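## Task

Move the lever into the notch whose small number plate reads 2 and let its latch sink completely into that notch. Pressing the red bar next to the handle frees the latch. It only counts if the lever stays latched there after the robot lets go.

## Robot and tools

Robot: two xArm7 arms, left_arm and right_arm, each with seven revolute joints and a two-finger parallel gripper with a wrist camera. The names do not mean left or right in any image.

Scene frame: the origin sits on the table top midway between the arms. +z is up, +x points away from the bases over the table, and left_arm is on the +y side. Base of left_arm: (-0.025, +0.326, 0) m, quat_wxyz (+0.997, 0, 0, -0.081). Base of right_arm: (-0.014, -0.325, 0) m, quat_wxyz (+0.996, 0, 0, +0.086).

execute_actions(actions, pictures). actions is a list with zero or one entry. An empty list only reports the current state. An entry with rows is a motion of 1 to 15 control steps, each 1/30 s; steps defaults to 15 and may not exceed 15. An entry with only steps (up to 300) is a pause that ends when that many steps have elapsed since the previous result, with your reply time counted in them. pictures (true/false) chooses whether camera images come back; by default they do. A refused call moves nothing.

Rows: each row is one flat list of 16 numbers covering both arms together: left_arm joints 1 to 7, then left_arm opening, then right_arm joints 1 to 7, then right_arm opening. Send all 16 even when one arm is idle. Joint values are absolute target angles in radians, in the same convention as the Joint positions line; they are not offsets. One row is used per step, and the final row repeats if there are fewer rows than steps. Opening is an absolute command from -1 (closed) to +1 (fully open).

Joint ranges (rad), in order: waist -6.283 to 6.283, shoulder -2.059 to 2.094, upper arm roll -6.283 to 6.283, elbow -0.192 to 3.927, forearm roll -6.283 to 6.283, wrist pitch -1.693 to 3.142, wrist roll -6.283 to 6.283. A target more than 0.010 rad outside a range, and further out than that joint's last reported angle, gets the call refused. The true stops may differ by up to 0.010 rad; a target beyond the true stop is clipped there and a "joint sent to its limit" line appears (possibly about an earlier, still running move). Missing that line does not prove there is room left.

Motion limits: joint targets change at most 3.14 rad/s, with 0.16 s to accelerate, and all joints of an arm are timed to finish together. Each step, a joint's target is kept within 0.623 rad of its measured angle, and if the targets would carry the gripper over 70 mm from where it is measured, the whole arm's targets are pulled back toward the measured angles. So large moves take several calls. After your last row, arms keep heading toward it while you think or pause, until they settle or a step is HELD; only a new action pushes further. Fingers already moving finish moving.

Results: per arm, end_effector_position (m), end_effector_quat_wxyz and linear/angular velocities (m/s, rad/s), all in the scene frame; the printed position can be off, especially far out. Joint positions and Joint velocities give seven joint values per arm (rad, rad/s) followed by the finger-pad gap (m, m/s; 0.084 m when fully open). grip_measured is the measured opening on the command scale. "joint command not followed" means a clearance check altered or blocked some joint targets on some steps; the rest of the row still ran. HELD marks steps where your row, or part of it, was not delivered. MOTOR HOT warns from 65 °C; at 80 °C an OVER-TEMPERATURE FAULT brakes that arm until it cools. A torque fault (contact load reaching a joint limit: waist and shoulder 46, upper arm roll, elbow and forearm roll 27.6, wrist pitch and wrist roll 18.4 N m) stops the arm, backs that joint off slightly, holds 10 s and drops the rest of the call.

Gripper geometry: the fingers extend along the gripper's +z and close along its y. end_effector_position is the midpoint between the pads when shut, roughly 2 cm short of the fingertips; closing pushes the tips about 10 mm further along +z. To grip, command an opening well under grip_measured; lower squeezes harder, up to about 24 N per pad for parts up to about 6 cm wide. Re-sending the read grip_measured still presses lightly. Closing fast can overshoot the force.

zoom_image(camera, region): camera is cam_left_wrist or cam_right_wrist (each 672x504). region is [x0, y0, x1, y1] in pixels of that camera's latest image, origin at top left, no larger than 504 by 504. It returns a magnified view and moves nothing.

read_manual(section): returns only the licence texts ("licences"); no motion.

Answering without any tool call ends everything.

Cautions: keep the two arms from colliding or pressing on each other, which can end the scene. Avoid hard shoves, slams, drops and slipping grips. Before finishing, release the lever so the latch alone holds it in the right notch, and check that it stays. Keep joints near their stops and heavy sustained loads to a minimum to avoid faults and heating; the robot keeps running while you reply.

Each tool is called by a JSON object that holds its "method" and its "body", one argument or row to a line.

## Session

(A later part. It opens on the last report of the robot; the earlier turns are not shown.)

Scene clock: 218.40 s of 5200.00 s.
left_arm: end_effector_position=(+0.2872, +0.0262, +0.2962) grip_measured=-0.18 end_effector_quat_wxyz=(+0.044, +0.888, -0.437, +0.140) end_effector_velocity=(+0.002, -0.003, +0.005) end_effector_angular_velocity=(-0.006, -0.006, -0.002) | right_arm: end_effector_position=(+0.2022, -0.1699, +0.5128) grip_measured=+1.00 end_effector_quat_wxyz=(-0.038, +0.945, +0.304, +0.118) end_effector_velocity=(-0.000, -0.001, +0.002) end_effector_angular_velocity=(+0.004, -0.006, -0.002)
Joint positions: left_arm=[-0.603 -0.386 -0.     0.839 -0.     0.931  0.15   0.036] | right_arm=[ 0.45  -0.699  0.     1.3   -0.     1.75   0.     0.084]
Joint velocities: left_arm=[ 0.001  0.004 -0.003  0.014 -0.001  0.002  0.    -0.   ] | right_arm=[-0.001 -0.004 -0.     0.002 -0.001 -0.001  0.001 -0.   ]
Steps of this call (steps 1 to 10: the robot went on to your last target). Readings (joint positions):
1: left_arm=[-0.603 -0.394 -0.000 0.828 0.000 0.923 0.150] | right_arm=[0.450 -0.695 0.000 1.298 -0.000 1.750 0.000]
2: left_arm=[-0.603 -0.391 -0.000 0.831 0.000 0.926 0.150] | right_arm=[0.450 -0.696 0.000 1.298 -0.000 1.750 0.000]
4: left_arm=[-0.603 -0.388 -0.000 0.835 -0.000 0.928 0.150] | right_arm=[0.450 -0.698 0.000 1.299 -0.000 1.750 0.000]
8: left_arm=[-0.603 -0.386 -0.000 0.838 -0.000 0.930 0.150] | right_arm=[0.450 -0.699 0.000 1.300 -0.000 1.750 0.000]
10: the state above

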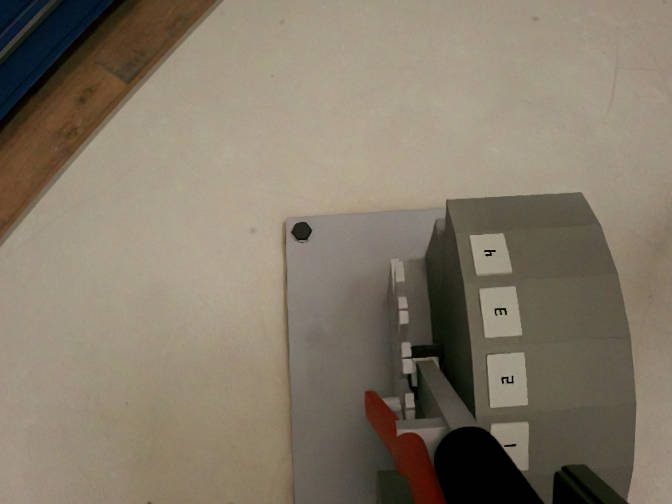

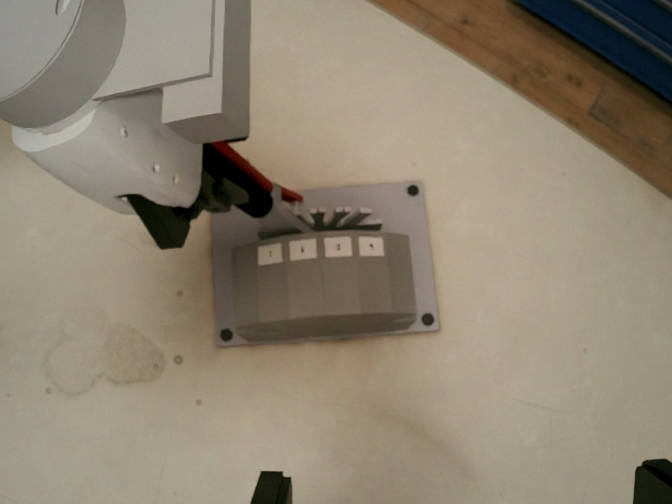

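{"method": "execute_actions", "body": {
  "actions": [
    {"rows":[[-0.605,-0.343,0,0.898,0,0.969,0.148,-0.5,0.45,-0.7,0,1.3,0,1.75,0,1],[-0.605,-0.343,0,0.898,0,0.969,0.148,-0.5,0.45,-0.7,0,1.3,0,1.75,0,1],[-0.606,-0.30,0,0.953,0,1.009,0.147,-0.5,0.45,-0.7,0,1.3,0,1.75,0,1],[-0.606,-0.30,0,0.953,0,1.009,0.147,-0.5,0.45,-0.7,0,1.3,0,1.75,0,1],[-0.608,-0.256,0,1.009,0,1.048,0.145,-0.5,0.45,-0.7,0,1.3,0,1.75,0,1],[-0.608,-0.256,0,1.009,0,1.048,0.145,-0.5,0.45,-0.7,0,1.3,0,1.75,0,1],[-0.61,-0.212,0,1.064,0,1.088,0.144,-0.5,0.45,-0.7,0,1.3,0,1.75,0,1],[-0.61,-0.212,0,1.064,0,1.088,0.144,-0.5,0.45,-0.7,0,1.3,0,1.75,0,1],[-0.612,-0.168,0,1.119,0,1.127,0.142,-0.5,0.45,-0.7,0,1.3,0,1.75,0,1]],"steps":15}
  ],
  "pictures": false
}}

{"method": "execute_actions", "body": {
  "actions": [
    {"steps":12}
  ]
}}

{"method": "zoom_image", "body": {
  "camera": "cam_left_wrist",
  "region": [330, 240, 570, 504]
}}

Scene clock: 228.20 s of 5200.00 s.
left_arm: end_effector_position=(+0.3091, +0.0005, +0.3073) grip_measured=-0.19 end_effector_quat_wxyz=(+0.027, +0.894, -0.440, +0.083) end_effector_velocity=(+0.019, -0.023, +0.004) end_effector_angular_velocity=(+0.098, +0.103, +0.002) | right_arm: end_effector_position=(+0.2020, -0.1700, +0.5131) grip_measured=+1.00 end_effector_quat_wxyz=(-0.038, +0.945, +0.304, +0.119) end_effector_velocity=(-0.000, -0.000, -0.000) end_effector_angular_velocity=(-0.000, +0.002, -0.000)
Joint positions: left_arm=[-0.611 -0.187  0.     1.096  0.     1.108  0.143  0.036] | right_arm=[ 0.45  -0.7   -0.     1.3    0.     1.75  -0.     0.084]
Joint velocities: left_arm=[-0.008  0.209  0.001  0.266 -0.     0.2   -0.009 -0.   ] | right_arm=[ 0.     0.    -0.001  0.     0.     0.001  0.     0.   ]
Steps of this call (steps 1 to 30: the robot went on to your last target; steps 31 to 100: nothing new was sent; then 5.97 s passed at rest; steps 101 to 115: all 15 steps of this action). Readings (joint positions):
101: left_arm=[-0.603 -0.387 -0.000 0.843 -0.000 0.930 0.150] | right_arm=[0.450 -0.700 0.000 1.300 -0.000 1.750 0.000]
102: left_arm=[-0.603 -0.384 0.000 0.847 0.000 0.934 0.150] | right_arm=[0.450 -0.700 0.000 1.300 -0.000 1.750 -0.000]
104: left_arm=[-0.604 -0.367 0.000 0.868 0.000 0.949 0.149] | right_arm=[0.450 -0.700 0.000 1.300 0.000 1.750 -0.000]
108: left_arm=[-0.606 -0.304 -0.000 0.950 0.000 1.005 0.147] | right_arm=[0.450 -0.700 0.000 1.300 -0.000 1.750 0.000]
115: the state above

Scene clock: 228.60 s of 5200.00 s.
left_arm: end_effector_position=(+0.3105, -0.0013, +0.3074) grip_measured=-0.19 end_effector_quat_wxyz=(+0.025, +0.894, -0.440, +0.077) end_effector_velocity=(+0.000, -0.001, +0.001) end_effector_angular_velocity=(-0.000, -0.001, -0.002) | right_arm: end_effector_position=(+0.2020, -0.1700, +0.5131) grip_measured=+1.00 end_effector_quat_wxyz=(-0.038, +0.945, +0.304, +0.119) end_effector_velocity=(-0.000, +0.000, -0.000) end_effector_angular_velocity=(-0.001, +0.000, +0.001)
Joint positions: left_arm=[-0.612 -0.169  0.     1.119  0.     1.127  0.142  0.036] | right_arm=[ 0.45  -0.7    0.     1.3    0.     1.75   0.     0.084]
Joint velocities: left_arm=[-0.001  0.003 -0.001  0.006  0.     0.002  0.    -0.   ] | right_arm=[ 0.001 -0.     0.    -0.    -0.001  0.001  0.     0.   ]
Steps of this call (steps 1 to 12: the robot went on to your last target). Readings (joint positions):
1: left_arm=[-0.611 -0.181 0.000 1.103 0.000 1.114 0.143] | right_arm=[0.450 -0.700 -0.000 1.300 -0.000 1.750 -0.000]
2: left_arm=[-0.611 -0.177 0.000 1.108 0.000 1.118 0.142] | right_arm=[0.450 -0.700 -0.000 1.300 -0.000 1.750 -0.000]
4: left_arm=[-0.612 -0.173 0.000 1.114 0.000 1.122 0.142] | right_arm=[0.450 -0.700 0.000 1.300 0.000 1.750 -0.000]
8: left_arm=[-0.612 -0.170 0.000 1.118 0.000 1.126 0.142] | right_arm=[0.450 -0.700 -0.000 1.300 -0.000 1.750 -0.000]
12: the state above

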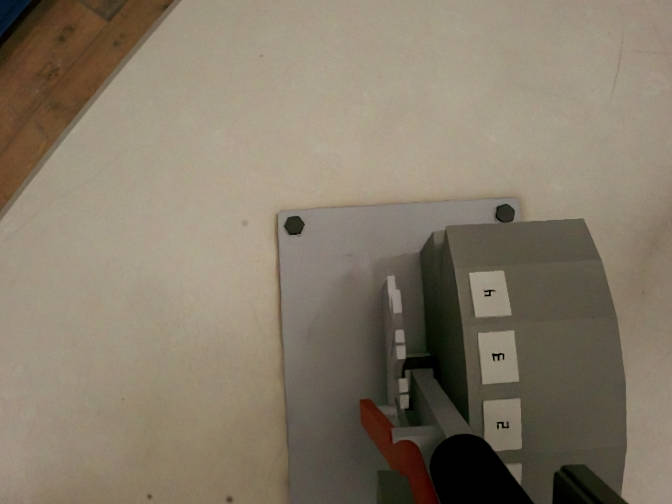

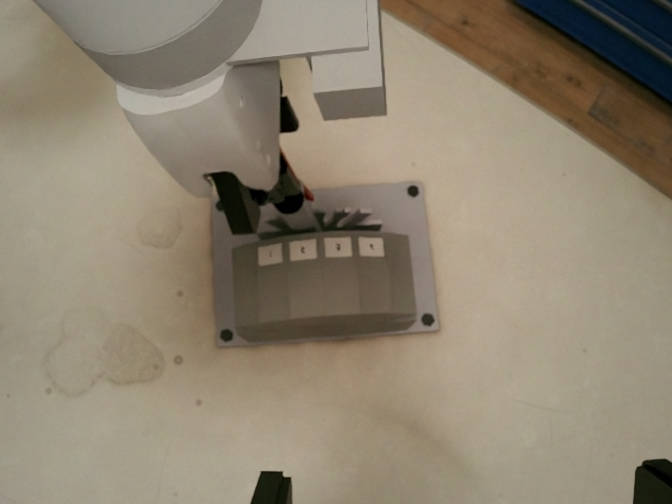

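Region (330, 240, 570, 504) of cam_left_wrist's 672x504 image, scaled by 1.909, with more detail than that image has; it fills the left 458 columns of this view, and the rest is white.

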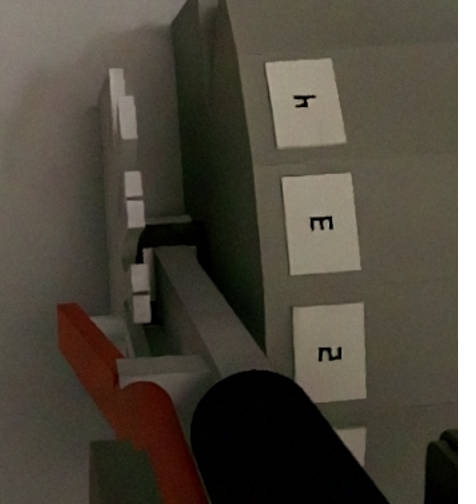

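{"method": "execute_actions", "body": {
  "actions": [
    {"rows":[[-0.612,-0.168,0,1.119,0,1.127,0.142,-0.15,0.45,-0.7,0,1.3,0,1.75,0,1],[-0.612,-0.168,0,1.119,0,1.127,0.142,0.0,0.45,-0.7,0,1.3,0,1.75,0,1],[-0.611,-0.168,0,1.119,0,1.127,0.142,0.1,0.45,-0.7,0,1.3,0,1.75,0,1],[-0.610,-0.168,0,1.119,0,1.127,0.142,0.2,0.45,-0.7,0,1.3,0,1.75,0,1],[-0.609,-0.168,0,1.119,0,1.127,0.142,0.3,0.45,-0.7,0,1.3,0,1.75,0,1],[-0.608,-0.168,0,1.119,0,1.127,0.142,0.4,0.45,-0.7,0,1.3,0,1.75,0,1],[-0.607,-0.168,0,1.119,0,1.127,0.142,0.5,0.45,-0.7,0,1.3,0,1.75,0,1],[-0.606,-0.168,0,1.119,0,1.127,0.142,0.6,0.45,-0.7,0,1.3,0,1.75,0,1],[-0.605,-0.168,0,1.119,0,1.127,0.142,0.7,0.45,-0.7,0,1.3,0,1.75,0,1],[-0.604,-0.168,0,1.119,0,1.127,0.142,0.8,0.45,-0.7,0,1.3,0,1.75,0,1],[-0.603,-0.168,0,1.119,0,1.127,0.142,0.9,0.45,-0.7,0,1.3,0,1.75,0,1],[-0.602,-0.168,0,1.119,0,1.127,0.142,1.0,0.45,-0.7,0,1.3,0,1.75,0,1]],"steps":15}
  ],
  "pictures": false
}}

{"method": "execute_actions", "body": {
  "actions": [
    {"steps":15}
  ]
}}

{"method": "zoom_image", "body": {
  "camera": "cam_left_wrist",
  "region": [330, 240, 570, 504]
}}

Scene clock: 253.00 s of 5200.00 s.
left_arm: end_effector_position=(+0.3102, -0.0022, +0.3081) grip_measured=+0.92 end_effector_quat_wxyz=(+0.026, +0.894, -0.440, +0.077) end_effector_velocity=(-0.005, -0.004, +0.003) end_effector_angular_velocity=(+0.000, -0.005, -0.012) | right_arm: end_effector_position=(+0.2020, -0.1700, +0.5131) grip_measured=+1.00 end_effector_quat_wxyz=(-0.038, +0.945, +0.304, +0.119) end_effector_velocity=(+0.001, -0.000, +0.000) end_effector_angular_velocity=(+0.001, -0.001, -0.002)
Joint positions: left_arm=[-0.607 -0.169 -0.005  1.12  -0.002  1.127  0.142  0.081] | right_arm=[ 0.45  -0.7    0.     1.3   -0.     1.75  -0.     0.084]
Joint velocities: left_arm=[ 0.008 -0.005 -0.021  0.001  0.     0.003 -0.     0.034] | right_arm=[-0.001  0.    -0.     0.    -0.    -0.001  0.    -0.   ]
Steps of this call (steps 1 to 30: the robot went on to your last target; steps 31 to 100: nothing new was sent; then 20.57 s passed at rest; steps 101 to 115: all 15 steps of this action). Readings (joint positions):
101: left_arm=[-0.612 -0.168 0.000 1.119 0.000 1.127 0.142] | right_arm=[0.450 -0.700 0.000 1.300 0.000 1.750 0.000]
102: left_arm=[-0.612 -0.168 0.000 1.119 -0.000 1.127 0.142] | right_arm=[0.450 -0.700 0.000 1.300 0.000 1.750 0.000]
104: left_arm=[-0.612 -0.168 -0.001 1.119 -0.001 1.127 0.142] | right_arm=[0.450 -0.700 -0.000 1.300 -0.000 1.750 0.000]
108: left_arm=[-0.614 -0.168 -0.007 1.121 -0.002 1.126 0.142] | right_arm=[0.450 -0.700 -0.000 1.300 -0.000 1.750 0.000]
115: the state above

Scene clock: 253.50 s of 5200.00 s.
left_arm: end_effector_position=(+0.3133, +0.0017, +0.3070) grip_measured=+1.00 end_effector_quat_wxyz=(+0.024, +0.896, -0.436, +0.076) end_effector_velocity=(+0.001, +0.001, -0.001) end_effector_angular_velocity=(+0.001, +0.000, +0.002) | right_arm: end_effector_position=(+0.2020, -0.1700, +0.5131) grip_measured=+1.00 end_effector_quat_wxyz=(-0.038, +0.945, +0.304, +0.119) end_effector_velocity=(-0.000, +0.001, +0.000) end_effector_angular_velocity=(+0.001, +0.001, +0.002)
Joint positions: left_arm=[-0.602 -0.168 -0.     1.119 -0.     1.127  0.142  0.084] | right_arm=[ 0.45  -0.7   -0.     1.3   -0.     1.75   0.     0.084]
Joint velocities: left_arm=[ 0.002  0.    -0.    -0.001  0.001 -0.    -0.001  0.   ] | right_arm=[ 0.     0.001  0.     0.     0.002 -0.    -0.001 -0.   ]
Steps of this call (steps 1 to 15: the robot went on to your last target). Readings (joint positions):
1: left_arm=[-0.607 -0.169 -0.006 1.120 -0.002 1.127 0.142] | right_arm=[0.450 -0.700 -0.000 1.300 -0.000 1.750 -0.000]
2: left_arm=[-0.606 -0.169 -0.005 1.120 -0.002 1.127 0.142] | right_arm=[0.450 -0.700 0.000 1.300 0.000 1.750 0.000]
4: left_arm=[-0.605 -0.169 -0.003 1.120 -0.001 1.127 0.142] | right_arm=[0.450 -0.700 -0.000 1.300 0.000 1.750 0.000]
8: left_arm=[-0.603 -0.168 -0.001 1.119 -0.000 1.127 0.142] | right_arm=[0.450 -0.700 0.000 1.300 0.000 1.750 0.000]
15: the state above
All arms were judged still, so your last target was given up. Only a new action makes them travel on or press farther. Fingers that are still opening or closing keep moving.

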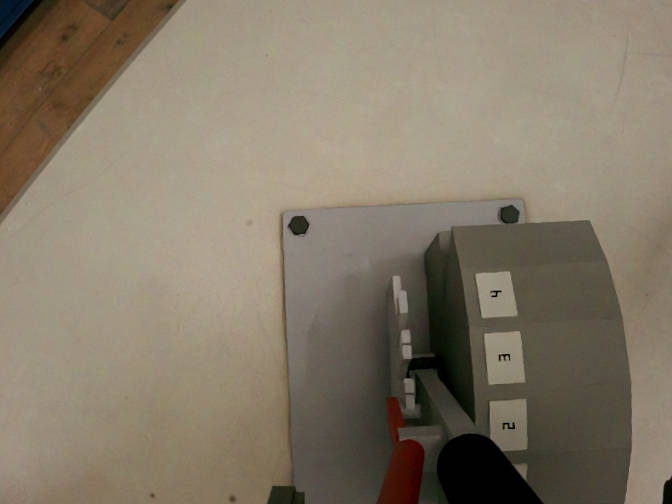

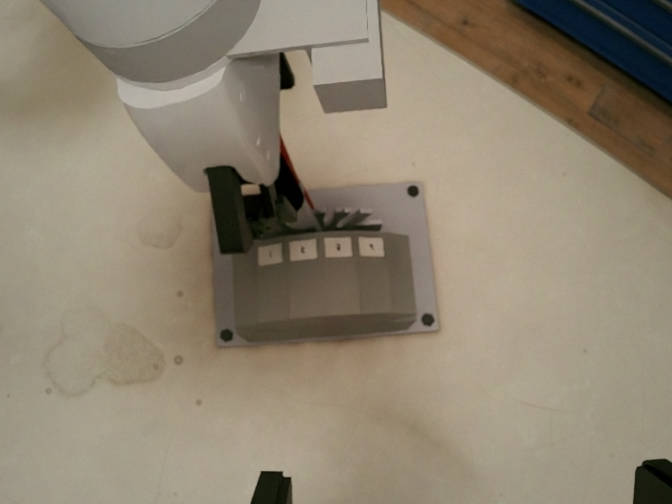

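Region (330, 240, 570, 504) of cam_left_wrist's 672x504 image, scaled by 1.909, with more detail than that image has; it fills the left 458 columns of this view, and the rest is white.

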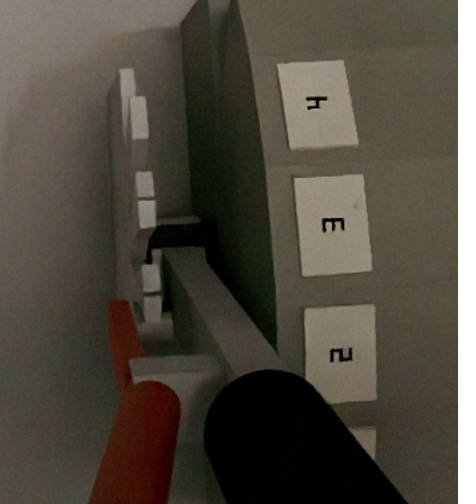

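{"method": "execute_actions", "body": {
  "actions": [
    {"rows":[[-0.6,-0.199,0,1.313,0,1.352,0.142,1,0.45,-0.7,0,1.3,0,1.75,0,1]],"steps":15}
  ]
}}

{"method": "zoom_image", "body": {
  "camera": "cam_left_wrist",
  "region": [330, 240, 570, 504]
}}

{"method": "zoom_image", "body": {
  "camera": "cam_right_wrist",
  "region": [200, 140, 450, 300]
}}

Scene clock: 259.63 s of 5200.00 s.
left_arm: end_effector_position=(+0.3046, +0.0116, +0.3830) grip_measured=+1.00 end_effector_quat_wxyz=(+0.024, +0.897, -0.435, +0.075) end_effector_velocity=(-0.003, +0.004, +0.004) end_effector_angular_velocity=(+0.018, +0.019, +0.000) | right_arm: end_effector_position=(+0.2020, -0.1700, +0.5131) grip_measured=+1.00 end_effector_quat_wxyz=(-0.038, +0.945, +0.304, +0.119) end_effector_velocity=(-0.000, +0.000, -0.000) end_effector_angular_velocity=(-0.000, +0.002, +0.001)
Joint positions: left_arm=[-0.6   -0.198  0.     1.308 -0.     1.348  0.142  0.084] | right_arm=[ 0.45  -0.7   -0.     1.3   -0.     1.75   0.     0.084]
Joint velocities: left_arm=[ 0.001  0.008  0.     0.028 -0.     0.046  0.001  0.   ] | right_arm=[ 0.001  0.001 -0.    -0.     0.001  0.    -0.    -0.   ]
Steps of this call (steps 1 to 90: nothing new was sent; then 2.63 s passed at rest; steps 91 to 105: all 15 steps of this action). Readings (joint positions):
91: left_arm=[-0.602 -0.168 -0.000 1.119 0.000 1.127 0.142] | right_arm=[0.450 -0.700 -0.000 1.300 0.000 1.750 0.000]
92: left_arm=[-0.602 -0.168 -0.000 1.122 -0.000 1.133 0.142] | right_arm=[0.450 -0.700 -0.000 1.300 0.000 1.750 -0.000]
94: left_arm=[-0.602 -0.171 -0.000 1.157 -0.000 1.181 0.142] | right_arm=[0.450 -0.700 -0.000 1.300 0.000 1.750 -0.000]
98: left_arm=[-0.600 -0.195 0.000 1.272 0.000 1.296 0.142] | right_arm=[0.450 -0.700 0.000 1.300 0.000 1.750 -0.000]
105: the state above

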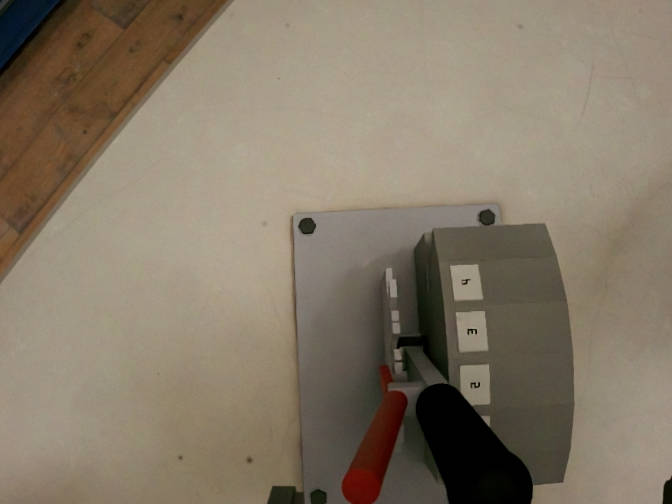

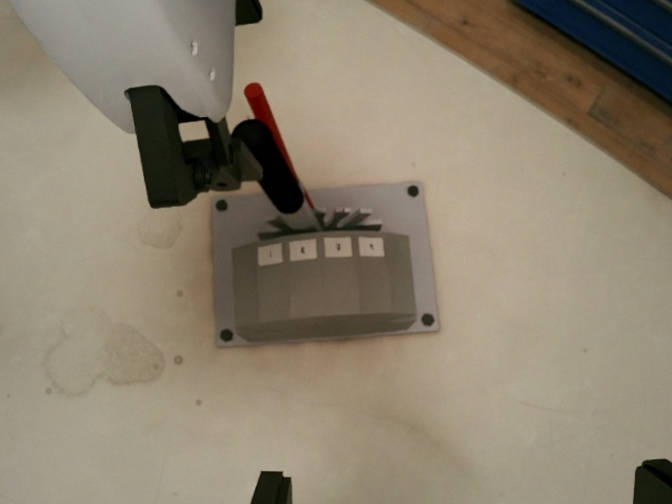

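Region (330, 240, 570, 504) of cam_left_wrist's 672x504 image, scaled by 1.909, with more detail than that image has; it fills the left 458 columns of this view, and the rest is white.

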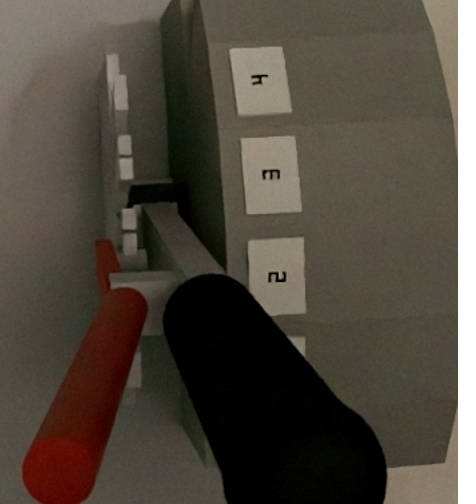

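Region (200, 140, 450, 300) of cam_right_wrist's 672x504 image, scaled by 2.016, with more detail than that image has; it fills the top 323 rows of this view, and the rest is white.

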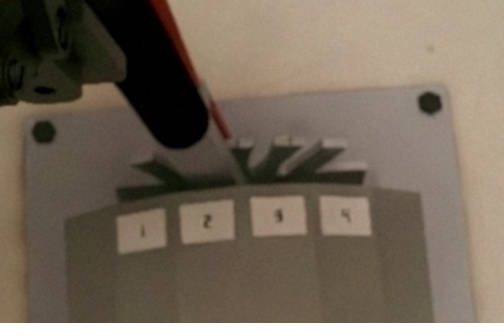

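{"method": "finished_scene", "body": {
  "scene": 1
}}

The scene is finished: the task was done.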